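# Shelve the cardboard box and foam blocks on bookcase

## Task

Take the cardboard box off the desk and set it on the lowest shelf of the bookcase. It must sit level, and every part of it must lie in the rear half of that shelf. At the finish both blue foam blocks must also be resting on that same shelf. The robot must not topple or be left leaning, or the task fails. Anything that stays in place only because the robot is holding or pressing it does not count.

## Robot and tools

Robot: TidyBot++, a single-arm mobile manipulator. The base is 0.54 m long, 0.50 m wide and 0.38 m high and rolls on four driven casters. On top is one seven-joint arm ending in a two-finger gripper. The shoulder sits 0.12 m ahead of the base centre at 0.68 m height. Segment lengths are upper arm 0.42 m, forearm 0.31 m and hand 0.31 m. The arm begins folded with the hand aimed down, reaching up to 0.08 m beyond the base front and up to 1.15 m high at the elbow. Cameras: base_camera on the chassis and wrist_camera, which looks along the hand.

Frames: the base frame has its origin on the floor below the base centre, x forward, y left, z up. hand_pose is reported in this frame and gives the point between the finger pads. Its z axis runs out along the fingers and the fingers close along its y axis. The odometry frame is wherever the base frame was when the scene began.

execute_actions(actions, cameras): actions is a list holding either one action or nothing. An empty list only reports state and images. An action may contain base, joints, or both, plus optional speeds. Its motions begin together but may finish at different times.
- base: give exactly one key. All are relative offsets from where the base last measured itself, not places. translate_m moves straight ahead in metres, forward positive, -2 to 2. strafe_m moves sideways in metres, left positive, -2 to 2. rotate_rad turns in place in radians, counter-clockwise from above positive, -6.3 to 6.3.
- joints: absolute targets by name, in radians except gripper_pos. joint_2_rad is the shoulder, -2.249 to 2.249. joint_4_rad is the elbow, -2.579 to 2.579. joint_6_rad is the wrist, -2.099 to 2.099. joint_1_rad, joint_3_rad, joint_5_rad and joint_7_rad are unlimited but move the short way, so turn them in steps of under half a revolution. joint_1_rad positive turns the arm clockwise seen from above, the opposite of rotate_rad. With the hand pointing down, joint_7_rad positive is counter-clockwise from above, and at 1.57 the fingers open left and right. gripper_pos goes from 0 (open, about 85 mm gap) to 1 (closed). The gap is roughly 85 x (1 - gripper_pos) mm.
- speeds: optional caps for this action only. translate_m and strafe_m take 0.05 to 0.5 m/s. rotate_rad takes 0.1 to 1.57 rad/s. A base move needing over 8.667 s at its cap is rejected. No action runs longer than 15 s.
- cameras: a list of base_camera, wrist_camera or all. Omit it or use null to get all; [] gives none.
An unknown key or an out-of-range value rejects the whole call and nothing moves. Any joint or base you leave out may still be driving toward its previous target.

Arm geometry: with joint_1_rad 0, joint_3_rad 3.14 and joint_5_rad 0, the arm lies in the base's x-z plane. Measured from vertical, with forward lean positive:
- the upper arm is at joint_2_rad;
- the forearm is at joint_2_rad - joint_4_rad;
- the hand is at joint_2_rad - joint_4_rad - joint_6_rad.
The hand point's forward offset from the shoulder is the sum of length times sin(angle) over the three segments, and its height above the shoulder is the sum of length times cos(angle). A downward-pointing hand reaches at most about 0.94 m high, and only near the base. Closed fingertips extend about 20 mm past the hand point.

Other tools: wait(seconds) takes 0 to 10 and commands nothing. zoom_image(camera, region) enlarges part of the latest full image from base_camera or wrist_camera. region is [x0, y0, x1, y1] in pixels from the top-left, at most 504 by 504. read_manual(section) returns only licence texts. finished_scene(scene) closes the current scene, passed by number, once the result is stable, and reports success. It cannot be undone.

Result lines:
- base_status and joint_status: done, off_target (stopped short and may still be pushing), contact_stop or time_out (target dropped, holding still). For the base, done only means the wheels turned, so a blocked base can report done while short.
- not_followed with "joint command not followed" and "cause:": a self-collision check withheld the arm targets. The gripper part still runs, and the withheld targets may be retried later. There is no check against hitting the base.
- gripper at 1: done means it closed on nothing; off_target means it is holding something.
- on_its_own: motion you did not command.
- motor_effort: percent of maximum, with the peak in brackets.
- Also reported: base_odometry (heading positive left), base_tilt in degrees, joint_positions, and motor temperatures. MOTOR HOT appears from 60 °C, and an OVER-TEMPERATURE FAULT at 75 °C makes the arm sink, with limit_stop_at_motor_heat shown on affected keys.
- ARM HIT: the arm struck itself or the base.

Practical notes:
- Friction leaves joints slightly off target. To correct, send last command + (wanted - read). hand_pose may be 1 to 2 cm wrong, so trust the images.
- A held load makes the arm sag. Never command a joint to its current reading while carrying something.
- Odometry drifts by a few centimetres and some degrees over many moves.
- Do not drive the base while the arm is snagged above about 0.8 m, and avoid hard sideways force on a raised hand; either can tip the robot. Retracting the arm or backing off rights it.
- Torque sensor limits: joints 1 to 4 at 104.5 N m, joints 5 to 7 at 51.3 N m. Reaching one halts the arm and gripper for 10 s. Keep collisions gentle, avoid dropping or slamming objects, and watch for loose items occasionally getting nudged.

Each tool is called in YAML: its name, and indented under it one key for each argument.

## Session

execute_actions:
  actions: []

Scene clock: 0.00 s.
Motor temperatures (°C, as the motors report them): [33 33 30 34 36 33 35]
base_odometry: x=+0.000 y=+0.000 heading=+0.000 (m, m, rad; odometry frame)
base_tilt: forward=+0.2 right=-0.1 (deg)
base_status: not commanded
joint_positions: joint_1_rad=+0.005 joint_2_rad=-0.395 joint_3_rad=+3.122 joint_4_rad=-2.518 joint_5_rad=-0.026 joint_6_rad=-0.880 joint_7_rad=+1.532 gripper_pos=+0.000
joint_status: not commanded
motor_effort: joint_1_rad=+1 joint_2_rad=-1 joint_3_rad=+1 joint_4_rad=+15 joint_5_rad=+0 joint_6_rad=-1 joint_7_rad=+0 (%)
hand_pose: x=+0.2675 y=+0.0088 z=+0.5969 quat_wxyz=(-0.008, +0.997, -0.020, +0.069) (m; base frame)
pictures: base_camera, wrist_camera
Images, in order (width x height): base_camera 644x364, wrist_camera 644x476.

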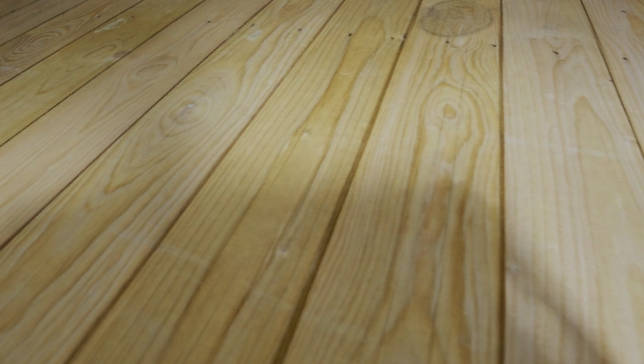

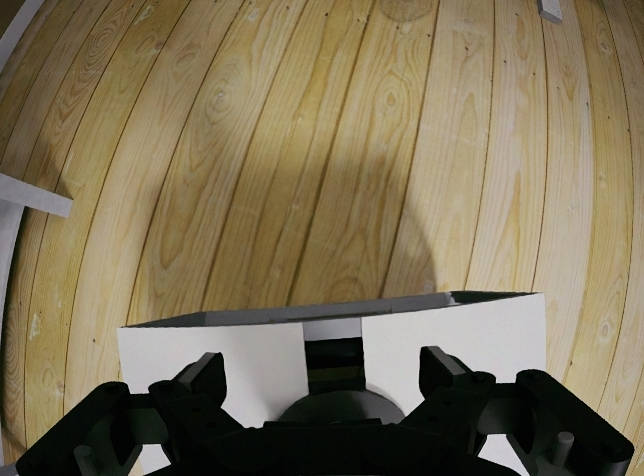

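execute_actions:
  actions:
    - {"joints":{"joint_2_rad":-0.8,"joint_4_rad":-2.4,"joint_6_rad":-0.35,"joint_7_rad":1.57}}
  cameras: ["wrist_camera"]

execute_actions:
  actions:
    - {"joints":{"joint_1_rad":-1.4}}
  cameras: ["wrist_camera"]

Scene clock: 2.03 s.
Motor temperatures (°C, as the motors report them): [33 33 30 34 36 33 35]
base_odometry: x=+0.000 y=+0.000 heading=+0.000 (m, m, rad; odometry frame)
base_tilt: forward=+0.2 right=-0.1 (deg)
base_status: not commanded
joint_positions: joint_1_rad=+0.005 joint_2_rad=-0.793 joint_3_rad=+3.122 joint_4_rad=-2.411 joint_5_rad=-0.026 joint_6_rad=-0.369 joint_7_rad=+1.550 gripper_pos=+0.000
joint_status: all done
motor_effort: joint_1_rad=+1(1) joint_2_rad=+3(4) joint_3_rad=+2(2) joint_4_rad=+22(21) joint_5_rad=+0(0) joint_6_rad=+7(5) joint_7_rad=+0(1) (%)
hand_pose: x=+0.4177 y=+0.0091 z=+0.8360 quat_wxyz=(-0.013, +0.838, -0.009, +0.546) (m; base frame)
pictures: wrist_camera
Images, in order (width x height): wrist_camera 644x476.

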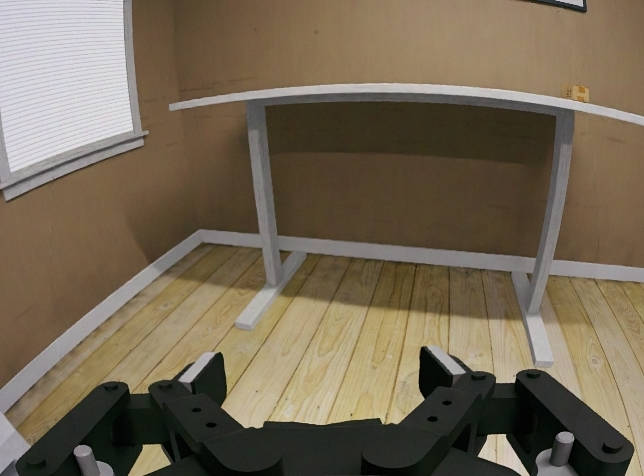

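Scene clock: 4.70 s.
Motor temperatures (°C, as the motors report them): [33 33 30 34 36 33 35]
base_odometry: x=+0.000 y=+0.000 heading=+0.000 (m, m, rad; odometry frame)
base_tilt: forward=+0.2 right=-0.1 (deg)
base_status: not commanded
joint_positions: joint_1_rad=-1.389 joint_2_rad=-0.793 joint_3_rad=+3.122 joint_4_rad=-2.411 joint_5_rad=-0.026 joint_6_rad=-0.369 joint_7_rad=+1.550 gripper_pos=+0.000
joint_status: all done
motor_effort: joint_1_rad=+1(2) joint_2_rad=+3(4) joint_3_rad=+2(2) joint_4_rad=+22(22) joint_5_rad=+0(0) joint_6_rad=+6(6) joint_7_rad=+0(0) (%)
hand_pose: x=+0.1627 y=+0.2956 z=+0.8360 quat_wxyz=(-0.360, +0.648, +0.531, +0.410) (m; base frame)
pictures: wrist_camera
Images, in order (width x height): wrist_camera 644x476.

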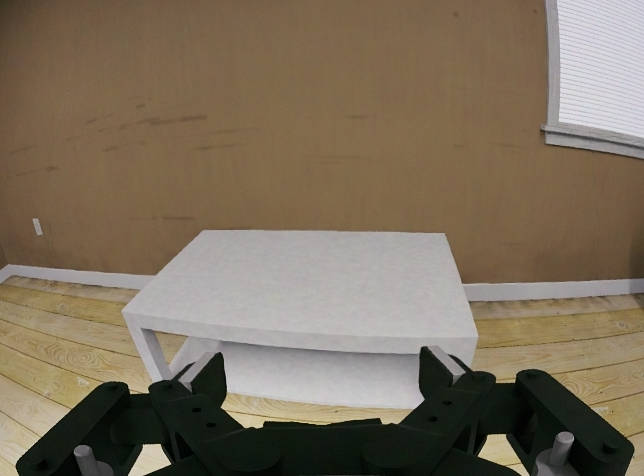

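execute_actions:
  actions:
    - {"joints":{"joint_1_rad":0},"base":{"rotate_rad":-1.75}}

Scene clock: 7.50 s.
Motor temperatures (°C, as the motors report them): [33 33 30 34 36 33 35]
base_odometry: x=+0.000 y=+0.000 heading=-1.749 (m, m, rad; odometry frame)
base_tilt: forward=+0.2 right=-0.1 (deg)
base_status: done
joint_positions: joint_1_rad=-0.012 joint_2_rad=-0.793 joint_3_rad=+3.122 joint_4_rad=-2.411 joint_5_rad=-0.026 joint_6_rad=-0.369 joint_7_rad=+1.550 gripper_pos=+0.000
joint_status: all done
motor_effort: joint_1_rad=+1(0) joint_2_rad=+4(4) joint_3_rad=+1(2) joint_4_rad=+22(22) joint_5_rad=+0(0) joint_6_rad=+6(6) joint_7_rad=+0(0) (%)
hand_pose: x=+0.4175 y=+0.0141 z=+0.8360 quat_wxyz=(-0.017, +0.838, -0.002, +0.545) (m; base frame)
pictures: base_camera, wrist_camera
Images, in order (width x height): base_camera 644x364, wrist_camera 644x476.

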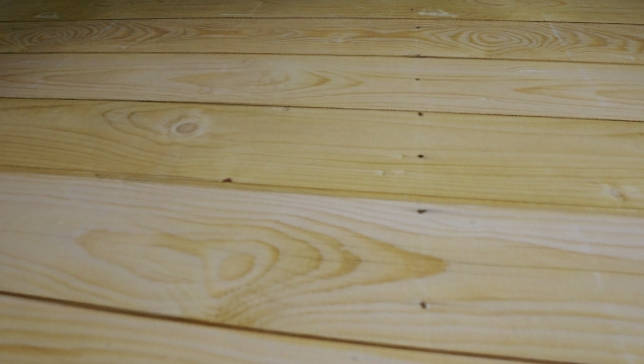

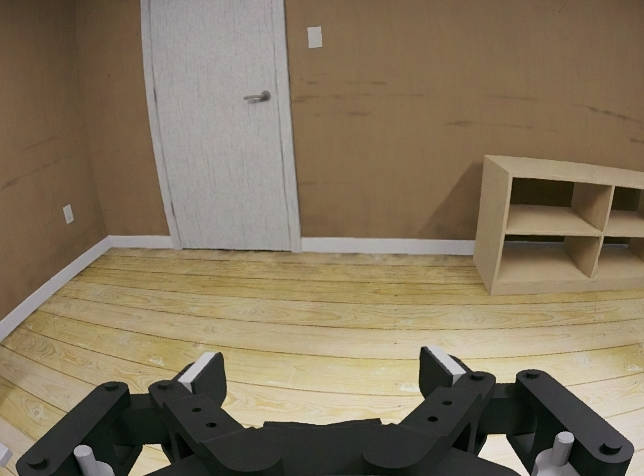

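execute_actions:
  actions:
    - {"base":{"rotate_rad":-1.2}}

Scene clock: 9.77 s.
Motor temperatures (°C, as the motors report them): [33 33 30 34 36 33 35]
base_odometry: x=+0.000 y=+0.000 heading=-2.948 (m, m, rad; odometry frame)
base_tilt: forward=+0.2 right=-0.1 (deg)
base_status: done
joint_positions: joint_1_rad=-0.009 joint_2_rad=-0.793 joint_3_rad=+3.122 joint_4_rad=-2.411 joint_5_rad=-0.026 joint_6_rad=-0.369 joint_7_rad=+1.550 gripper_pos=+0.000
joint_status: not commanded
motor_effort: joint_1_rad=+1(2) joint_2_rad=+3(3) joint_3_rad=+1(2) joint_4_rad=+22(22) joint_5_rad=+0(0) joint_6_rad=+6(6) joint_7_rad=+0(0) (%)
hand_pose: x=+0.4176 y=+0.0134 z=+0.8360 quat_wxyz=(-0.017, +0.838, -0.003, +0.545) (m; base frame)
pictures: base_camera, wrist_camera
Images, in order (width x height): base_camera 644x364, wrist_camera 644x476.

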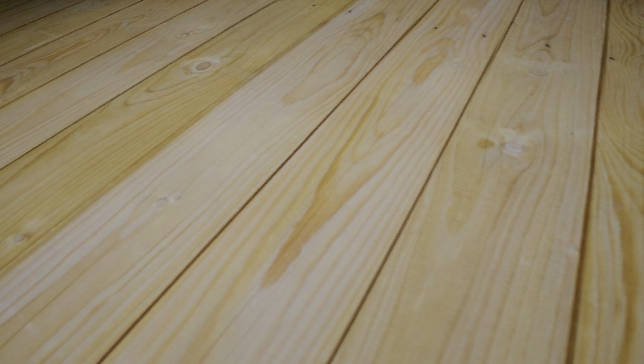

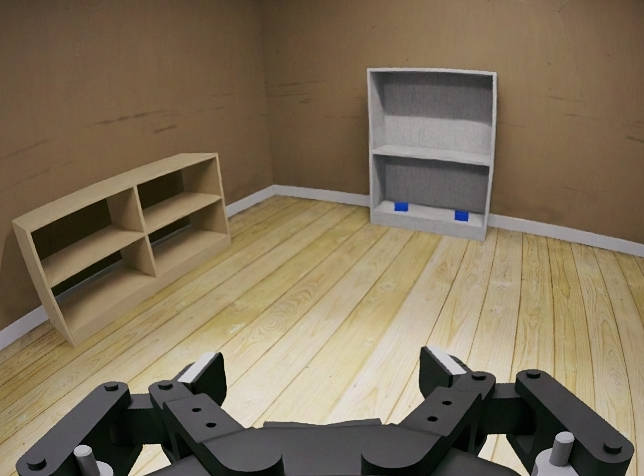

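execute_actions:
  actions:
    - {"base":{"rotate_rad":2.58},"joints":{"joint_2_rad":-0.5,"joint_4_rad":-1.4,"joint_6_rad":-1.2,"joint_3_rad":3.16,"joint_5_rad":0.03,"joint_1_rad":0.012,"joint_7_rad":1.59}}

execute_actions:
  actions:
    - {"base":{"strafe_m":-0.35}}

Scene clock: 13.20 s.
Motor temperatures (°C, as the motors report them): [33 33 30 34 36 33 35]
base_odometry: x=+0.000 y=+0.000 heading=-0.369 (m, m, rad; odometry frame)
base_tilt: forward=+0.2 right=-0.1 (deg)
base_status: done
joint_positions: joint_1_rad=-0.003 joint_2_rad=-0.509 joint_3_rad=+3.144 joint_4_rad=-1.413 joint_5_rad=-0.020 joint_6_rad=-1.177 joint_7_rad=+1.570 gripper_pos=+0.000
joint_status: all done
motor_effort: joint_1_rad=+1(3) joint_2_rad=-1(5) joint_3_rad=+1(2) joint_4_rad=+18(23) joint_5_rad=+0(0) joint_6_rad=+6(7) joint_7_rad=+0(1) (%)
hand_pose: x=+0.4327 y=+0.0070 z=+1.0919 quat_wxyz=(-0.011, +0.862, +0.001, +0.506) (m; base frame)
pictures: base_camera, wrist_camera
Images, in order (width x height): base_camera 644x364, wrist_camera 644x476.

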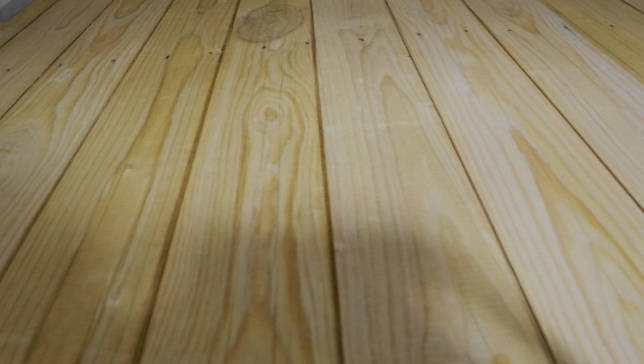

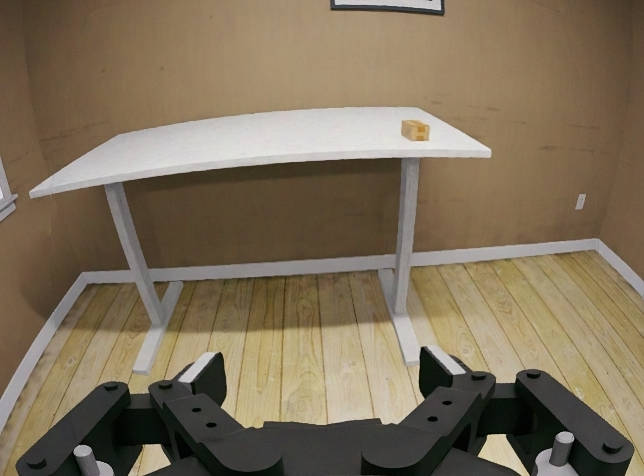

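Scene clock: 15.23 s.
Motor temperatures (°C, as the motors report them): [33 33 30 34 36 33 35]
base_odometry: x=-0.126 y=-0.327 heading=-0.368 (m, m, rad; odometry frame)
base_tilt: forward=+0.2 right=-0.1 (deg)
base_status: done
joint_positions: joint_1_rad=-0.001 joint_2_rad=-0.509 joint_3_rad=+3.153 joint_4_rad=-1.413 joint_5_rad=-0.015 joint_6_rad=-1.177 joint_7_rad=+1.570 gripper_pos=+0.000
joint_status: not commanded
motor_effort: joint_1_rad=+2(2) joint_2_rad=+0(2) joint_3_rad=+1(4) joint_4_rad=+18(18) joint_5_rad=+0(1) joint_6_rad=+5(6) joint_7_rad=+0(0) (%)
hand_pose: x=+0.4328 y=+0.0006 z=+1.0919 quat_wxyz=(-0.008, +0.863, -0.005, +0.506) (m; base frame)
pictures: base_camera, wrist_camera
Images, in order (width x height): base_camera 644x364, wrist_camera 644x476.

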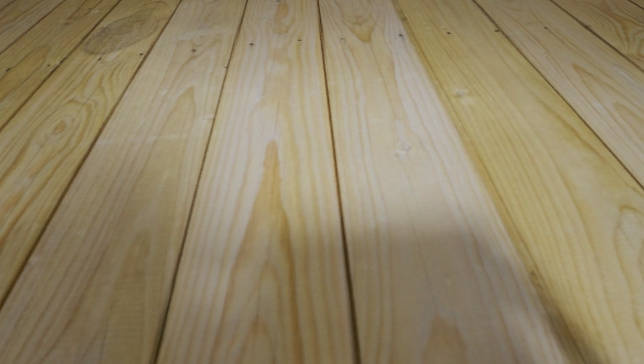

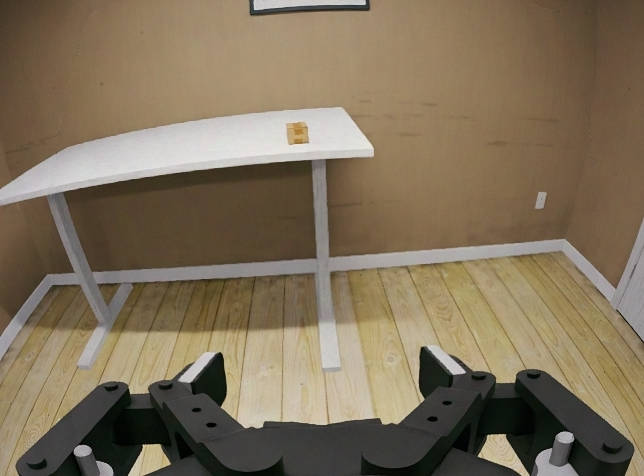

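execute_actions:
  actions:
    - {"base":{"rotate_rad":0.045}}
  cameras: []

execute_actions:
  actions:
    - {"base":{"translate_m":0.4}}

Scene clock: 16.23 s.
Motor temperatures (°C, as the motors report them): [33 33 30 34 36 33 35]
base_odometry: x=-0.126 y=-0.327 heading=-0.323 (m, m, rad; odometry frame)
base_tilt: forward=+0.2 right=-0.1 (deg)
base_status: done
joint_positions: joint_1_rad=+0.000 joint_2_rad=-0.509 joint_3_rad=+3.153 joint_4_rad=-1.413 joint_5_rad=-0.015 joint_6_rad=-1.177 joint_7_rad=+1.570 gripper_pos=+0.000
joint_status: not commanded
motor_effort: joint_1_rad=+1(1) joint_2_rad=-1(3) joint_3_rad=+1(3) joint_4_rad=+18(19) joint_5_rad=+0(1) joint_6_rad=+5(4) joint_7_rad=+0(0) (%)
hand_pose: x=+0.4328 y=+0.0003 z=+1.0919 quat_wxyz=(-0.008, +0.863, -0.005, +0.506) (m; base frame)
pictures: none
No camera images: the call's "cameras" was empty. Leave "cameras" out to get every camera's image.

Scene clock: 18.30 s.
Motor temperatures (°C, as the motors report them): [33 33 30 35 36 33 35]
base_odometry: x=+0.254 y=-0.455 heading=-0.324 (m, m, rad; odometry frame)
base_tilt: forward=+0.2 right=-0.1 (deg)
base_status: done
joint_positions: joint_1_rad=+0.000 joint_2_rad=-0.495 joint_3_rad=+3.153 joint_4_rad=-1.410 joint_5_rad=-0.015 joint_6_rad=-1.180 joint_7_rad=+1.570 gripper_pos=+0.000
joint_status: not commanded
motor_effort: joint_1_rad=+2(1) joint_2_rad=-2(3) joint_3_rad=+1(1) joint_4_rad=+18(19) joint_5_rad=+0(1) joint_6_rad=+6(6) joint_7_rad=+0(0) (%)
hand_pose: x=+0.4379 y=+0.0002 z=+1.0882 quat_wxyz=(-0.007, +0.866, -0.005, +0.500) (m; base frame)
pictures: base_camera, wrist_camera
Images, in order (width x height): base_camera 644x364, wrist_camera 644x476.

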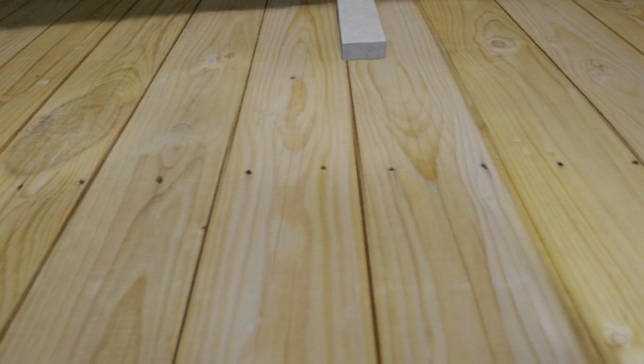

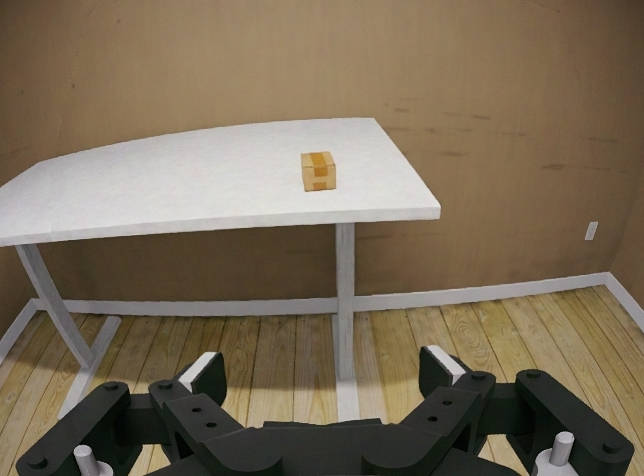

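execute_actions:
  actions:
    - {"base":{"translate_m":0.12},"joints":{"joint_2_rad":0.2,"joint_4_rad":-0.9,"joint_6_rad":-1.1,"joint_3_rad":3.14}}

Scene clock: 20.97 s.
Motor temperatures (°C, as the motors report them): [33 33 30 35 36 33 35]
base_odometry: x=+0.368 y=-0.493 heading=-0.324 (m, m, rad; odometry frame)
base_tilt: forward=+0.2 right=-0.1 (deg)
base_status: done
joint_positions: joint_1_rad=+0.000 joint_2_rad=+0.198 joint_3_rad=+3.153 joint_4_rad=-0.915 joint_5_rad=-0.015 joint_6_rad=-1.122 joint_7_rad=+1.570 gripper_pos=+0.000
joint_status: all done
motor_effort: joint_1_rad=+2(2) joint_2_rad=-25(26) joint_3_rad=+1(1) joint_4_rad=+19(20) joint_5_rad=+0(0) joint_6_rad=+5(6) joint_7_rad=+0(0) (%)
hand_pose: x=+0.7289 y=-0.0006 z=+1.0413 quat_wxyz=(-0.004, +0.899, -0.005, +0.438) (m; base frame)
pictures: base_camera, wrist_camera
Images, in order (width x height): base_camera 644x364, wrist_camera 644x476.

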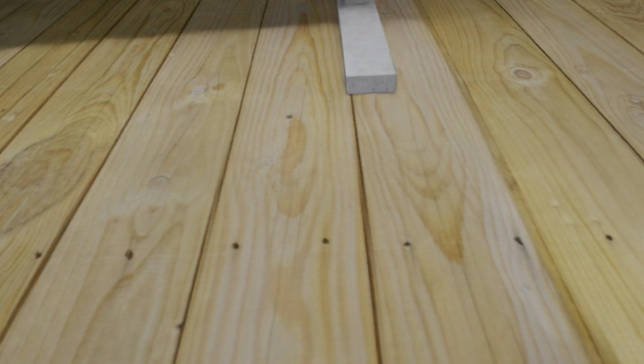

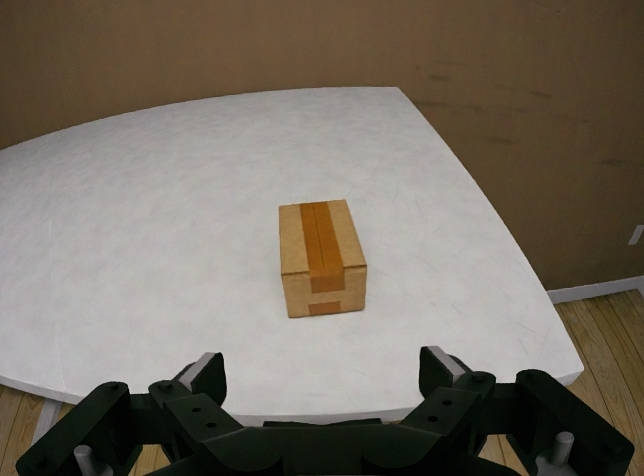

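execute_actions:
  actions:
    - {"base":{"translate_m":0.04},"joints":{"joint_4_rad":-1.06,"joint_6_rad":-0.92,"joint_7_rad":1.63}}
  cameras: ["wrist_camera"]

Scene clock: 22.83 s.
Motor temperatures (°C, as the motors report them): [33 33 30 35 36 33 35]
base_odometry: x=+0.406 y=-0.506 heading=-0.324 (m, m, rad; odometry frame)
base_tilt: forward=+0.2 right=-0.1 (deg)
base_status: done
joint_positions: joint_1_rad=+0.000 joint_2_rad=+0.205 joint_3_rad=+3.153 joint_4_rad=-1.055 joint_5_rad=-0.015 joint_6_rad=-0.943 joint_7_rad=+1.610 gripper_pos=+0.000
joint_status: all done
motor_effort: joint_1_rad=+1(0) joint_2_rad=-26(29) joint_3_rad=+0(0) joint_4_rad=+20(22) joint_5_rad=+0(0) joint_6_rad=+5(6) joint_7_rad=+0(1) (%)
hand_pose: x=+0.7553 y=-0.0015 z=+1.0057 quat_wxyz=(+0.005, +0.892, +0.012, +0.452) (m; base frame)
pictures: wrist_camera
Images, in order (width x height): wrist_camera 644x476.

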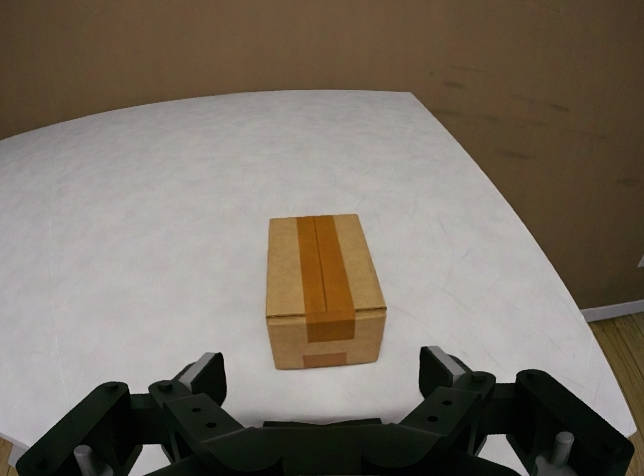

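execute_actions:
  actions:
    - {"base":{"translate_m":0.055},"joints":{"joint_4_rad":-1.12,"joint_6_rad":-0.86},"speeds":{"translate_m":0.1}}
  cameras: ["wrist_camera"]

Scene clock: 24.27 s.
Motor temperatures (°C, as the motors report them): [33 33 30 35 36 33 35]
base_odometry: x=+0.458 y=-0.524 heading=-0.325 (m, m, rad; odometry frame)
base_tilt: forward=+0.2 right=-0.1 (deg)
base_status: done
joint_positions: joint_1_rad=+0.001 joint_2_rad=+0.201 joint_3_rad=+3.153 joint_4_rad=-1.110 joint_5_rad=-0.015 joint_6_rad=-0.881 joint_7_rad=+1.610 gripper_pos=+0.000
joint_status: all done
motor_effort: joint_1_rad=+2(0) joint_2_rad=-26(29) joint_3_rad=+1(0) joint_4_rad=+21(23) joint_5_rad=+0(1) joint_6_rad=+6(5) joint_7_rad=+0(0) (%)
hand_pose: x=+0.7599 y=-0.0019 z=+0.9937 quat_wxyz=(+0.005, +0.889, +0.011, +0.457) (m; base frame)
pictures: wrist_camera
Images, in order (width x height): wrist_camera 644x476.

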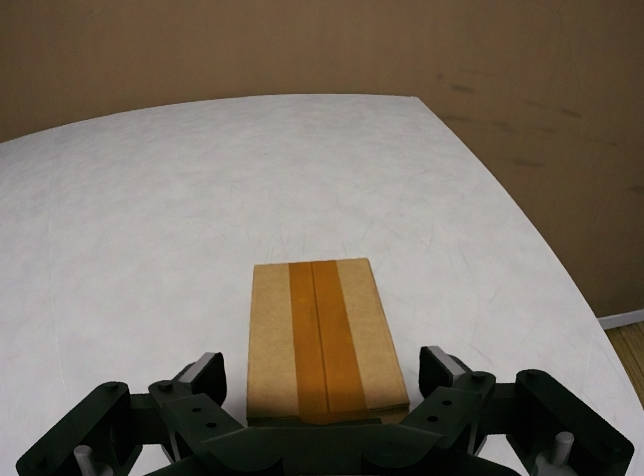

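execute_actions:
  actions:
    - {"base":{"translate_m":0.018},"joints":{"joint_4_rad":-1.155}}
  cameras: ["wrist_camera"]

execute_actions:
  actions:
    - {"joints":{"gripper_pos":1}}
  cameras: ["wrist_camera"]

Scene clock: 25.33 s.
Motor temperatures (°C, as the motors report them): [33 33 30 35 36 33 35]
base_odometry: x=+0.475 y=-0.530 heading=-0.325 (m, m, rad; odometry frame)
base_tilt: forward=+0.2 right=-0.1 (deg)
base_status: done
joint_positions: joint_1_rad=+0.001 joint_2_rad=+0.206 joint_3_rad=+3.153 joint_4_rad=-1.144 joint_5_rad=-0.015 joint_6_rad=-0.880 joint_7_rad=+1.610 gripper_pos=+0.000
joint_status: all done
motor_effort: joint_1_rad=+2(0) joint_2_rad=-27(29) joint_3_rad=+1(0) joint_4_rad=+21(22) joint_5_rad=+0(0) joint_6_rad=+5(5) joint_7_rad=+0(0) (%)
hand_pose: x=+0.7579 y=-0.0019 z=+0.9718 quat_wxyz=(+0.005, +0.898, +0.011, +0.440) (m; base frame)
pictures: wrist_camera
Images, in order (width x height): wrist_camera 644x476.

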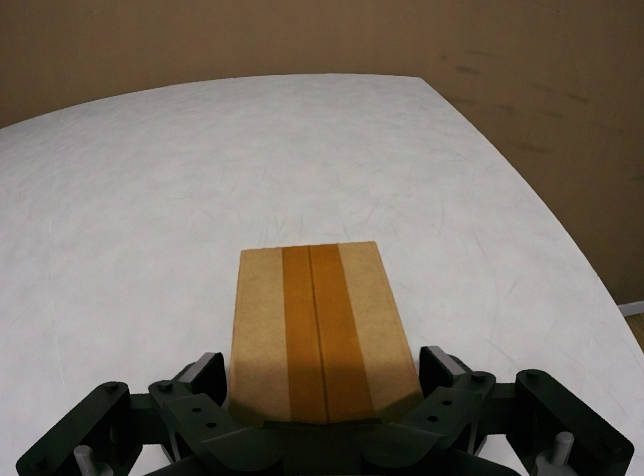

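Scene clock: 26.43 s.
Motor temperatures (°C, as the motors report them): [33 33 30 35 36 33 35]
base_odometry: x=+0.475 y=-0.530 heading=-0.325 (m, m, rad; odometry frame)
base_tilt: forward=+0.2 right=-0.1 (deg)
base_status: not commanded
joint_positions: joint_1_rad=+0.001 joint_2_rad=+0.197 joint_3_rad=+3.153 joint_4_rad=-1.147 joint_5_rad=-0.015 joint_6_rad=-0.871 joint_7_rad=+1.610 gripper_pos=+0.346
joint_status: gripper_pos off_target (ended at +0.346, target +1.000)
motor_effort: joint_1_rad=+2(2) joint_2_rad=-25(27) joint_3_rad=+1(0) joint_4_rad=+19(21) joint_5_rad=+0(0) joint_6_rad=+5(6) joint_7_rad=+0(0) (%)
hand_pose: x=+0.7567 y=-0.0020 z=+0.9778 quat_wxyz=(+0.005, +0.895, +0.011, +0.447) (m; base frame)
pictures: wrist_camera
Images, in order (width x height): wrist_camera 644x476.

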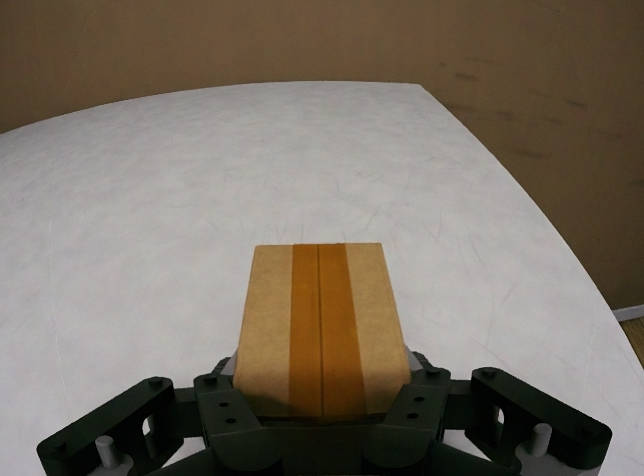

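execute_actions:
  actions:
    - {"joints":{"joint_2_rad":0.0,"joint_6_rad":-1.05}}
  cameras: ["wrist_camera"]

execute_actions:
  actions:
    - {"base":{"translate_m":-1.7}}
  cameras: []

execute_actions:
  actions:
    - {"base":{"rotate_rad":3.14},"joints":{"joint_2_rad":-0.3,"joint_4_rad":-2.2,"joint_6_rad":-0.3}}

Scene clock: 29.80 s.
Motor temperatures (°C, as the motors report them): [33 33 30 35 36 33 35]
base_odometry: x=+0.475 y=-0.530 heading=-0.325 (m, m, rad; odometry frame)
base_tilt: forward=+0.2 right=-0.1 (deg)
base_status: not commanded
joint_positions: joint_1_rad=+0.001 joint_2_rad=-0.001 joint_3_rad=+3.153 joint_4_rad=-1.157 joint_5_rad=-0.015 joint_6_rad=-1.032 joint_7_rad=+1.610 gripper_pos=+0.346
joint_status: all done
motor_effort: joint_1_rad=+1(1) joint_2_rad=-20(31) joint_3_rad=+1(1) joint_4_rad=+21(23) joint_5_rad=+0(0) joint_6_rad=+5(6) joint_7_rad=+0(0) (%)
hand_pose: x=+0.6603 y=-0.0012 z=+1.0489 quat_wxyz=(+0.004, +0.889, +0.012, +0.459) (m; base frame)
pictures: wrist_camera
Images, in order (width x height): wrist_camera 644x476.

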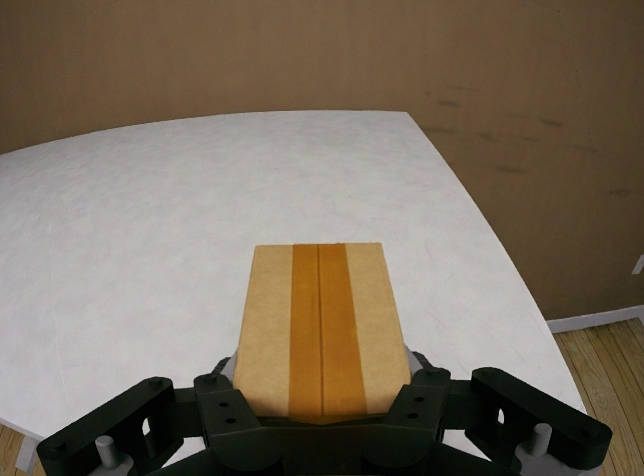

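Scene clock: 34.63 s.
Motor temperatures (°C, as the motors report them): [33 33 30 35 36 33 35]
base_odometry: x=-1.136 y=+0.013 heading=-0.325 (m, m, rad; odometry frame)
base_tilt: forward=+0.2 right=-0.1 (deg)
base_status: done
joint_positions: joint_1_rad=+0.003 joint_2_rad=+0.004 joint_3_rad=+3.151 joint_4_rad=-1.157 joint_5_rad=-0.013 joint_6_rad=-1.037 joint_7_rad=+1.610 gripper_pos=+0.346
joint_status: not commanded
motor_effort: joint_1_rad=+2(3) joint_2_rad=-20(23) joint_3_rad=+1(2) joint_4_rad=+21(22) joint_5_rad=+0(1) joint_6_rad=+6(7) joint_7_rad=+0(0) (%)
hand_pose: x=+0.6611 y=-0.0016 z=+1.0450 quat_wxyz=(+0.005, +0.891, +0.012, +0.454) (m; base frame)
pictures: none
No camera images: the call's "cameras" was empty. Leave "cameras" out to get every camera's image.

Scene clock: 37.93 s.
Motor temperatures (°C, as the motors report them): [33 33 30 35 36 33 35]
base_odometry: x=-1.136 y=+0.013 heading=+2.814 (m, m, rad; odometry frame)
base_tilt: forward=+0.2 right=-0.1 (deg)
base_status: done
joint_positions: joint_1_rad=+0.010 joint_2_rad=-0.280 joint_3_rad=+3.146 joint_4_rad=-2.191 joint_5_rad=-0.013 joint_6_rad=-0.324 joint_7_rad=+1.610 gripper_pos=+0.346
joint_status: all done
motor_effort: joint_1_rad=+2(1) joint_2_rad=-11(22) joint_3_rad=+1(2) joint_4_rad=+21(23) joint_5_rad=+0(1) joint_6_rad=+6(5) joint_7_rad=+0(0) (%)
hand_pose: x=+0.5442 y=-0.0037 z=+0.7897 quat_wxyz=(+0.007, +0.899, +0.006, +0.438) (m; base frame)
pictures: base_camera, wrist_camera
Images, in order (width x height): base_camera 644x364, wrist_camera 644x476.

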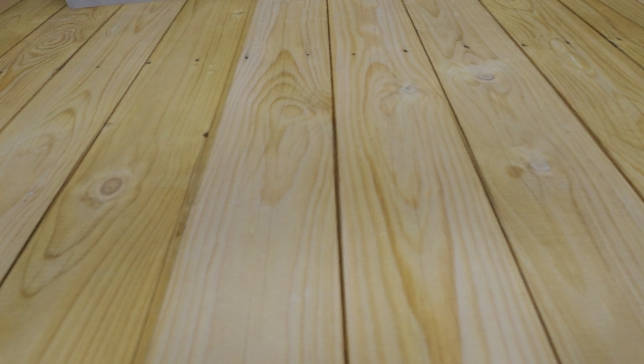

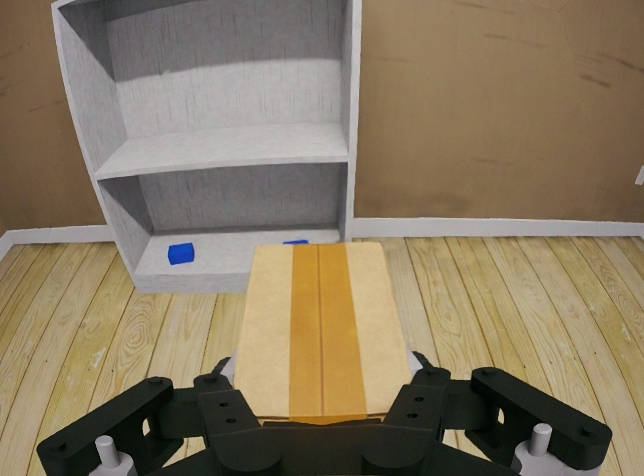

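execute_actions:
  actions:
    - {"base":{"strafe_m":0.29},"joints":{"joint_2_rad":1.68,"joint_4_rad":-0.745,"joint_6_rad":0.23}}

execute_actions:
  actions:
    - {"base":{"translate_m":0.2}}

Scene clock: 41.70 s.
Motor temperatures (°C, as the motors report them): [33 33 30 35 36 33 35]
base_odometry: x=-1.229 y=-0.262 heading=+2.815 (m, m, rad; odometry frame)
base_tilt: forward=+0.2 right=-0.1 (deg)
base_status: done
joint_positions: joint_1_rad=+0.009 joint_2_rad=+1.684 joint_3_rad=+3.142 joint_4_rad=-0.764 joint_5_rad=-0.013 joint_6_rad=+0.203 joint_7_rad=+1.610 gripper_pos=+0.346
joint_status: all done
motor_effort: joint_1_rad=+1(4) joint_2_rad=-49(52) joint_3_rad=+0(3) joint_4_rad=+16(21) joint_5_rad=+0(0) joint_6_rad=+6(6) joint_7_rad=+0(0) (%)
hand_pose: x=+0.9815 y=-0.0078 z=+0.1987 quat_wxyz=(+0.009, +0.901, +0.008, +0.434) (m; base frame)
pictures: base_camera, wrist_camera
Images, in order (width x height): base_camera 644x364, wrist_camera 644x476.

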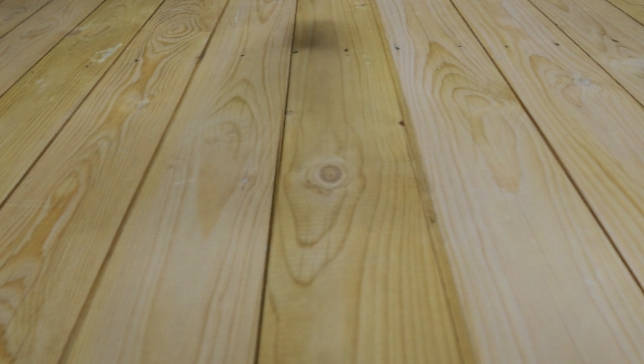

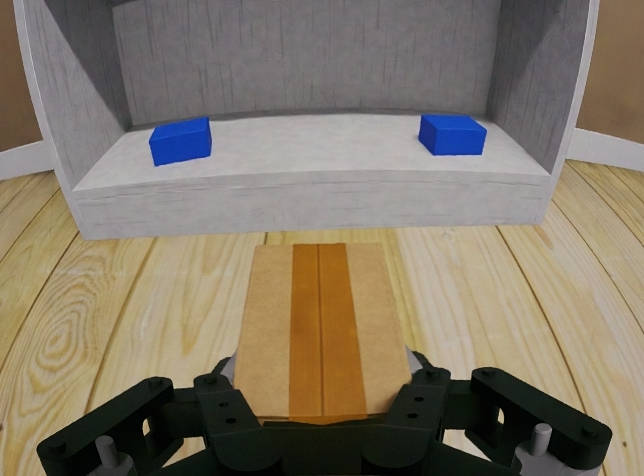

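Scene clock: 43.30 s.
Motor temperatures (°C, as the motors report them): [33 33 30 35 36 33 35]
base_odometry: x=-1.419 y=-0.198 heading=+2.816 (m, m, rad; odometry frame)
base_tilt: forward=+0.2 right=-0.1 (deg)
base_status: done
joint_positions: joint_1_rad=+0.010 joint_2_rad=+1.684 joint_3_rad=+3.142 joint_4_rad=-0.755 joint_5_rad=-0.013 joint_6_rad=+0.205 joint_7_rad=+1.610 gripper_pos=+0.346
joint_status: not commanded
motor_effort: joint_1_rad=+1(0) joint_2_rad=-49(50) joint_3_rad=+0(1) joint_4_rad=+16(17) joint_5_rad=+0(0) joint_6_rad=+6(6) joint_7_rad=+0(0) (%)
hand_pose: x=+0.9854 y=-0.0081 z=+0.2026 quat_wxyz=(+0.010, +0.899, +0.007, +0.438) (m; base frame)
pictures: base_camera, wrist_camera
Images, in order (width x height): base_camera 644x364, wrist_camera 644x476.

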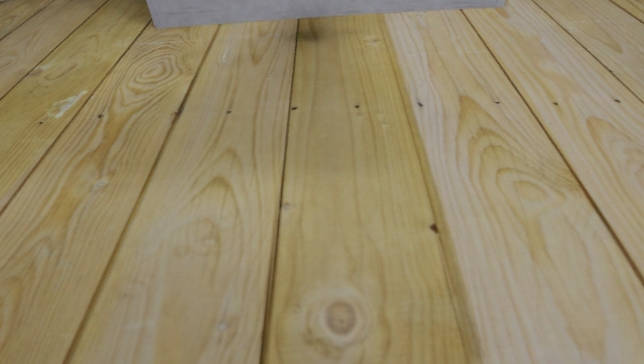

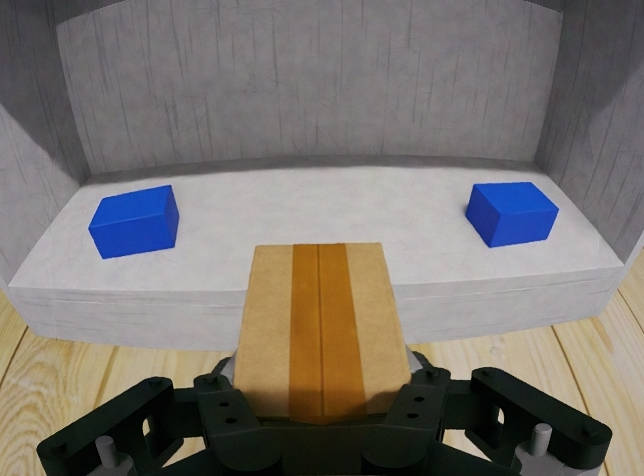

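execute_actions:
  actions:
    - {"base":{"translate_m":0.25},"joints":{"joint_2_rad":1.72,"joint_6_rad":0.295},"speeds":{"translate_m":0.2}}

Scene clock: 45.50 s.
Motor temperatures (°C, as the motors report them): [33 34 30 35 36 33 35]
base_odometry: x=-1.656 y=-0.118 heading=+2.816 (m, m, rad; odometry frame)
base_tilt: forward=+0.2 right=-0.1 (deg)
base_status: done
joint_positions: joint_1_rad=+0.010 joint_2_rad=+1.727 joint_3_rad=+3.142 joint_4_rad=-0.755 joint_5_rad=-0.013 joint_6_rad=+0.270 joint_7_rad=+1.610 gripper_pos=+0.346
joint_status: all done
motor_effort: joint_1_rad=+2(6) joint_2_rad=-49(51) joint_3_rad=+0(1) joint_4_rad=+15(17) joint_5_rad=+0(0) joint_6_rad=+7(7) joint_7_rad=+0(0) (%)
hand_pose: x=+0.9766 y=-0.0085 z=+0.1815 quat_wxyz=(+0.010, +0.894, +0.007, +0.448) (m; base frame)
pictures: base_camera, wrist_camera
Images, in order (width x height): base_camera 644x364, wrist_camera 644x476.

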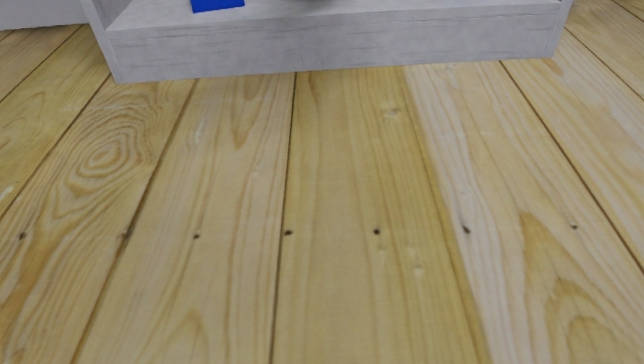

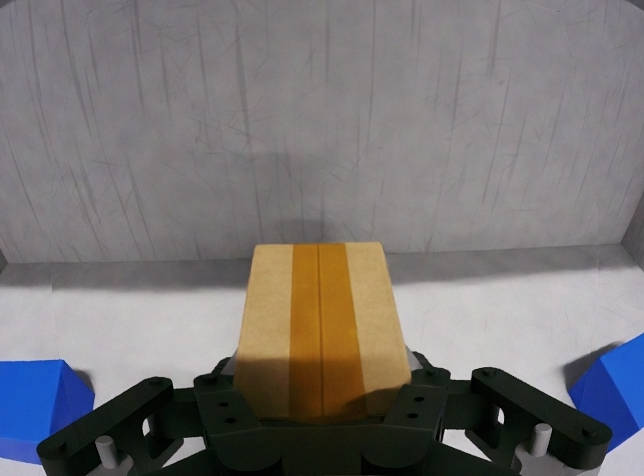

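execute_actions:
  actions:
    - {"base":{"translate_m":0.095},"joints":{"joint_2_rad":1.765,"joint_6_rad":0.33},"speeds":{"translate_m":0.1}}

Scene clock: 47.27 s.
Motor temperatures (°C, as the motors report them): [33 34 30 35 37 33 35]
base_odometry: x=-1.746 y=-0.088 heading=+2.817 (m, m, rad; odometry frame)
base_tilt: forward=+0.2 right=-0.1 (deg)
base_status: done
joint_positions: joint_1_rad=+0.010 joint_2_rad=+1.769 joint_3_rad=+3.142 joint_4_rad=-0.754 joint_5_rad=-0.013 joint_6_rad=+0.304 joint_7_rad=+1.610 gripper_pos=+0.346
joint_status: all done
motor_effort: joint_1_rad=+1(5) joint_2_rad=-48(50) joint_3_rad=+0(1) joint_4_rad=+15(16) joint_5_rad=+0(0) joint_6_rad=+6(6) joint_7_rad=+0(0) (%)
hand_pose: x=+0.9619 y=-0.0087 z=+0.1548 quat_wxyz=(+0.010, +0.895, +0.007, +0.445) (m; base frame)
pictures: base_camera, wrist_camera
Images, in order (width x height): base_camera 644x364, wrist_camera 644x476.

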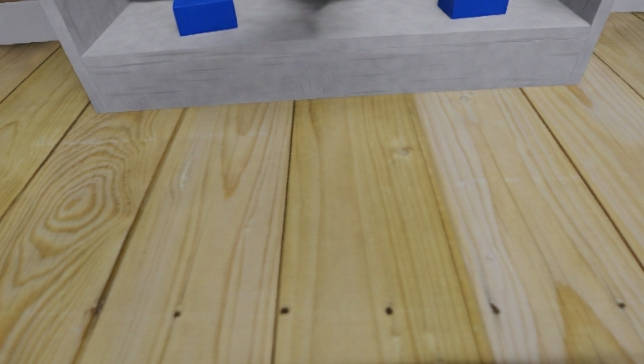

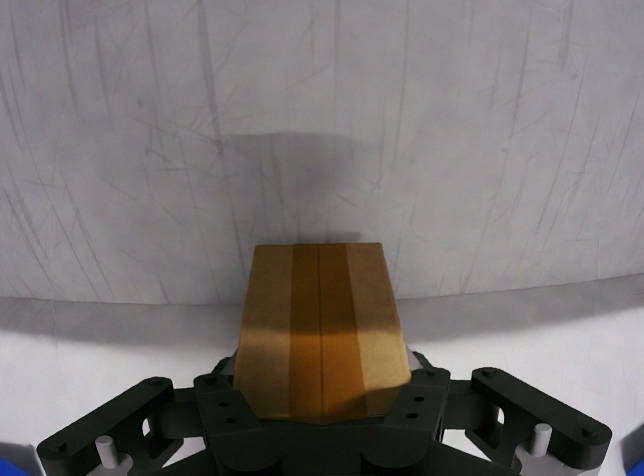

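execute_actions:
  actions:
    - {"base":{"translate_m":0.024},"joints":{"joint_2_rad":1.795,"joint_6_rad":0.36},"speeds":{"translate_m":0.05}}

Scene clock: 48.40 s.
Motor temperatures (°C, as the motors report them): [33 34 30 35 37 33 35]
base_odometry: x=-1.769 y=-0.081 heading=+2.818 (m, m, rad; odometry frame)
base_tilt: forward=+0.2 right=-0.1 (deg)
base_status: done
joint_positions: joint_1_rad=+0.010 joint_2_rad=+1.795 joint_3_rad=+3.142 joint_4_rad=-0.754 joint_5_rad=-0.013 joint_6_rad=+0.334 joint_7_rad=+1.610 gripper_pos=+0.346
joint_status: all done
motor_effort: joint_1_rad=+1(6) joint_2_rad=-47(49) joint_3_rad=+0(1) joint_4_rad=+14(16) joint_5_rad=+0(1) joint_6_rad=+6(6) joint_7_rad=+0(0) (%)
hand_pose: x=+0.9541 y=-0.0089 z=+0.1411 quat_wxyz=(+0.011, +0.894, +0.007, +0.447) (m; base frame)
pictures: base_camera, wrist_camera
Images, in order (width x height): base_camera 644x364, wrist_camera 644x476.

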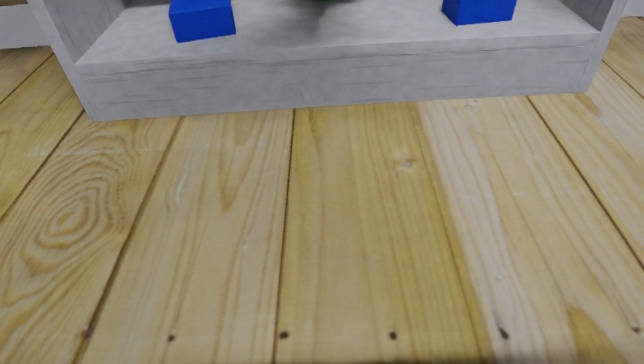

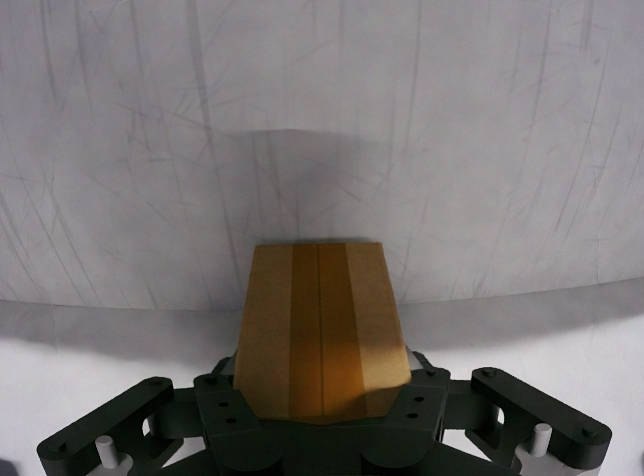

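execute_actions:
  actions:
    - {"base":{"translate_m":0.012},"joints":{"joint_2_rad":1.82,"joint_6_rad":0.38},"speeds":{"translate_m":0.05}}

Scene clock: 49.53 s.
Motor temperatures (°C, as the motors report them): [33 34 30 35 37 33 35]
base_odometry: x=-1.780 y=-0.077 heading=+2.818 (m, m, rad; odometry frame)
base_tilt: forward=+0.2 right=-0.1 (deg)
base_status: done
joint_positions: joint_1_rad=+0.010 joint_2_rad=+1.814 joint_3_rad=+3.142 joint_4_rad=-0.754 joint_5_rad=-0.013 joint_6_rad=+0.356 joint_7_rad=+1.610 gripper_pos=+0.346
joint_status: all done
motor_effort: joint_1_rad=+2(5) joint_2_rad=-46(48) joint_3_rad=+0(1) joint_4_rad=+14(15) joint_5_rad=+0(0) joint_6_rad=+6(6) joint_7_rad=+0(0) (%)
hand_pose: x=+0.9476 y=-0.0090 z=+0.1305 quat_wxyz=(+0.011, +0.894, +0.007, +0.448) (m; base frame)
pictures: base_camera, wrist_camera
Images, in order (width x height): base_camera 644x364, wrist_camera 644x476.

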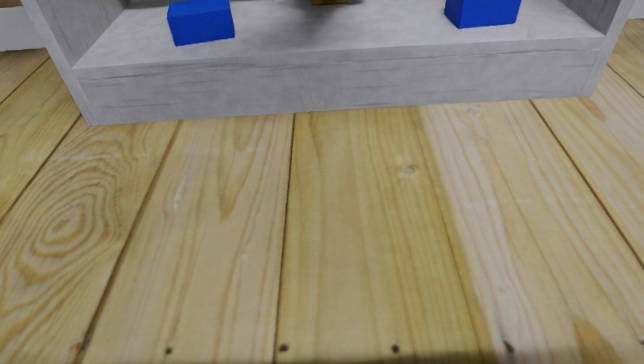

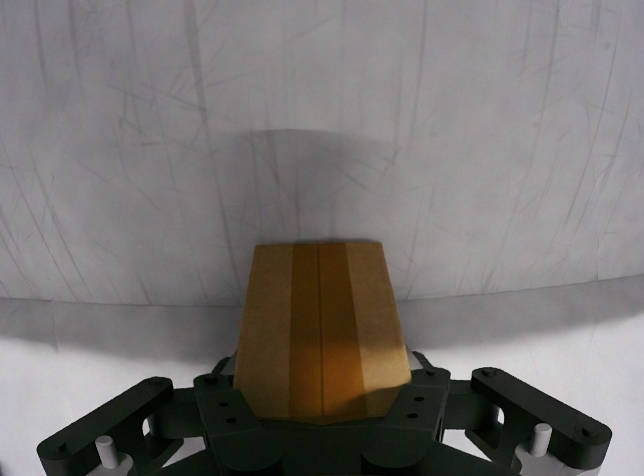

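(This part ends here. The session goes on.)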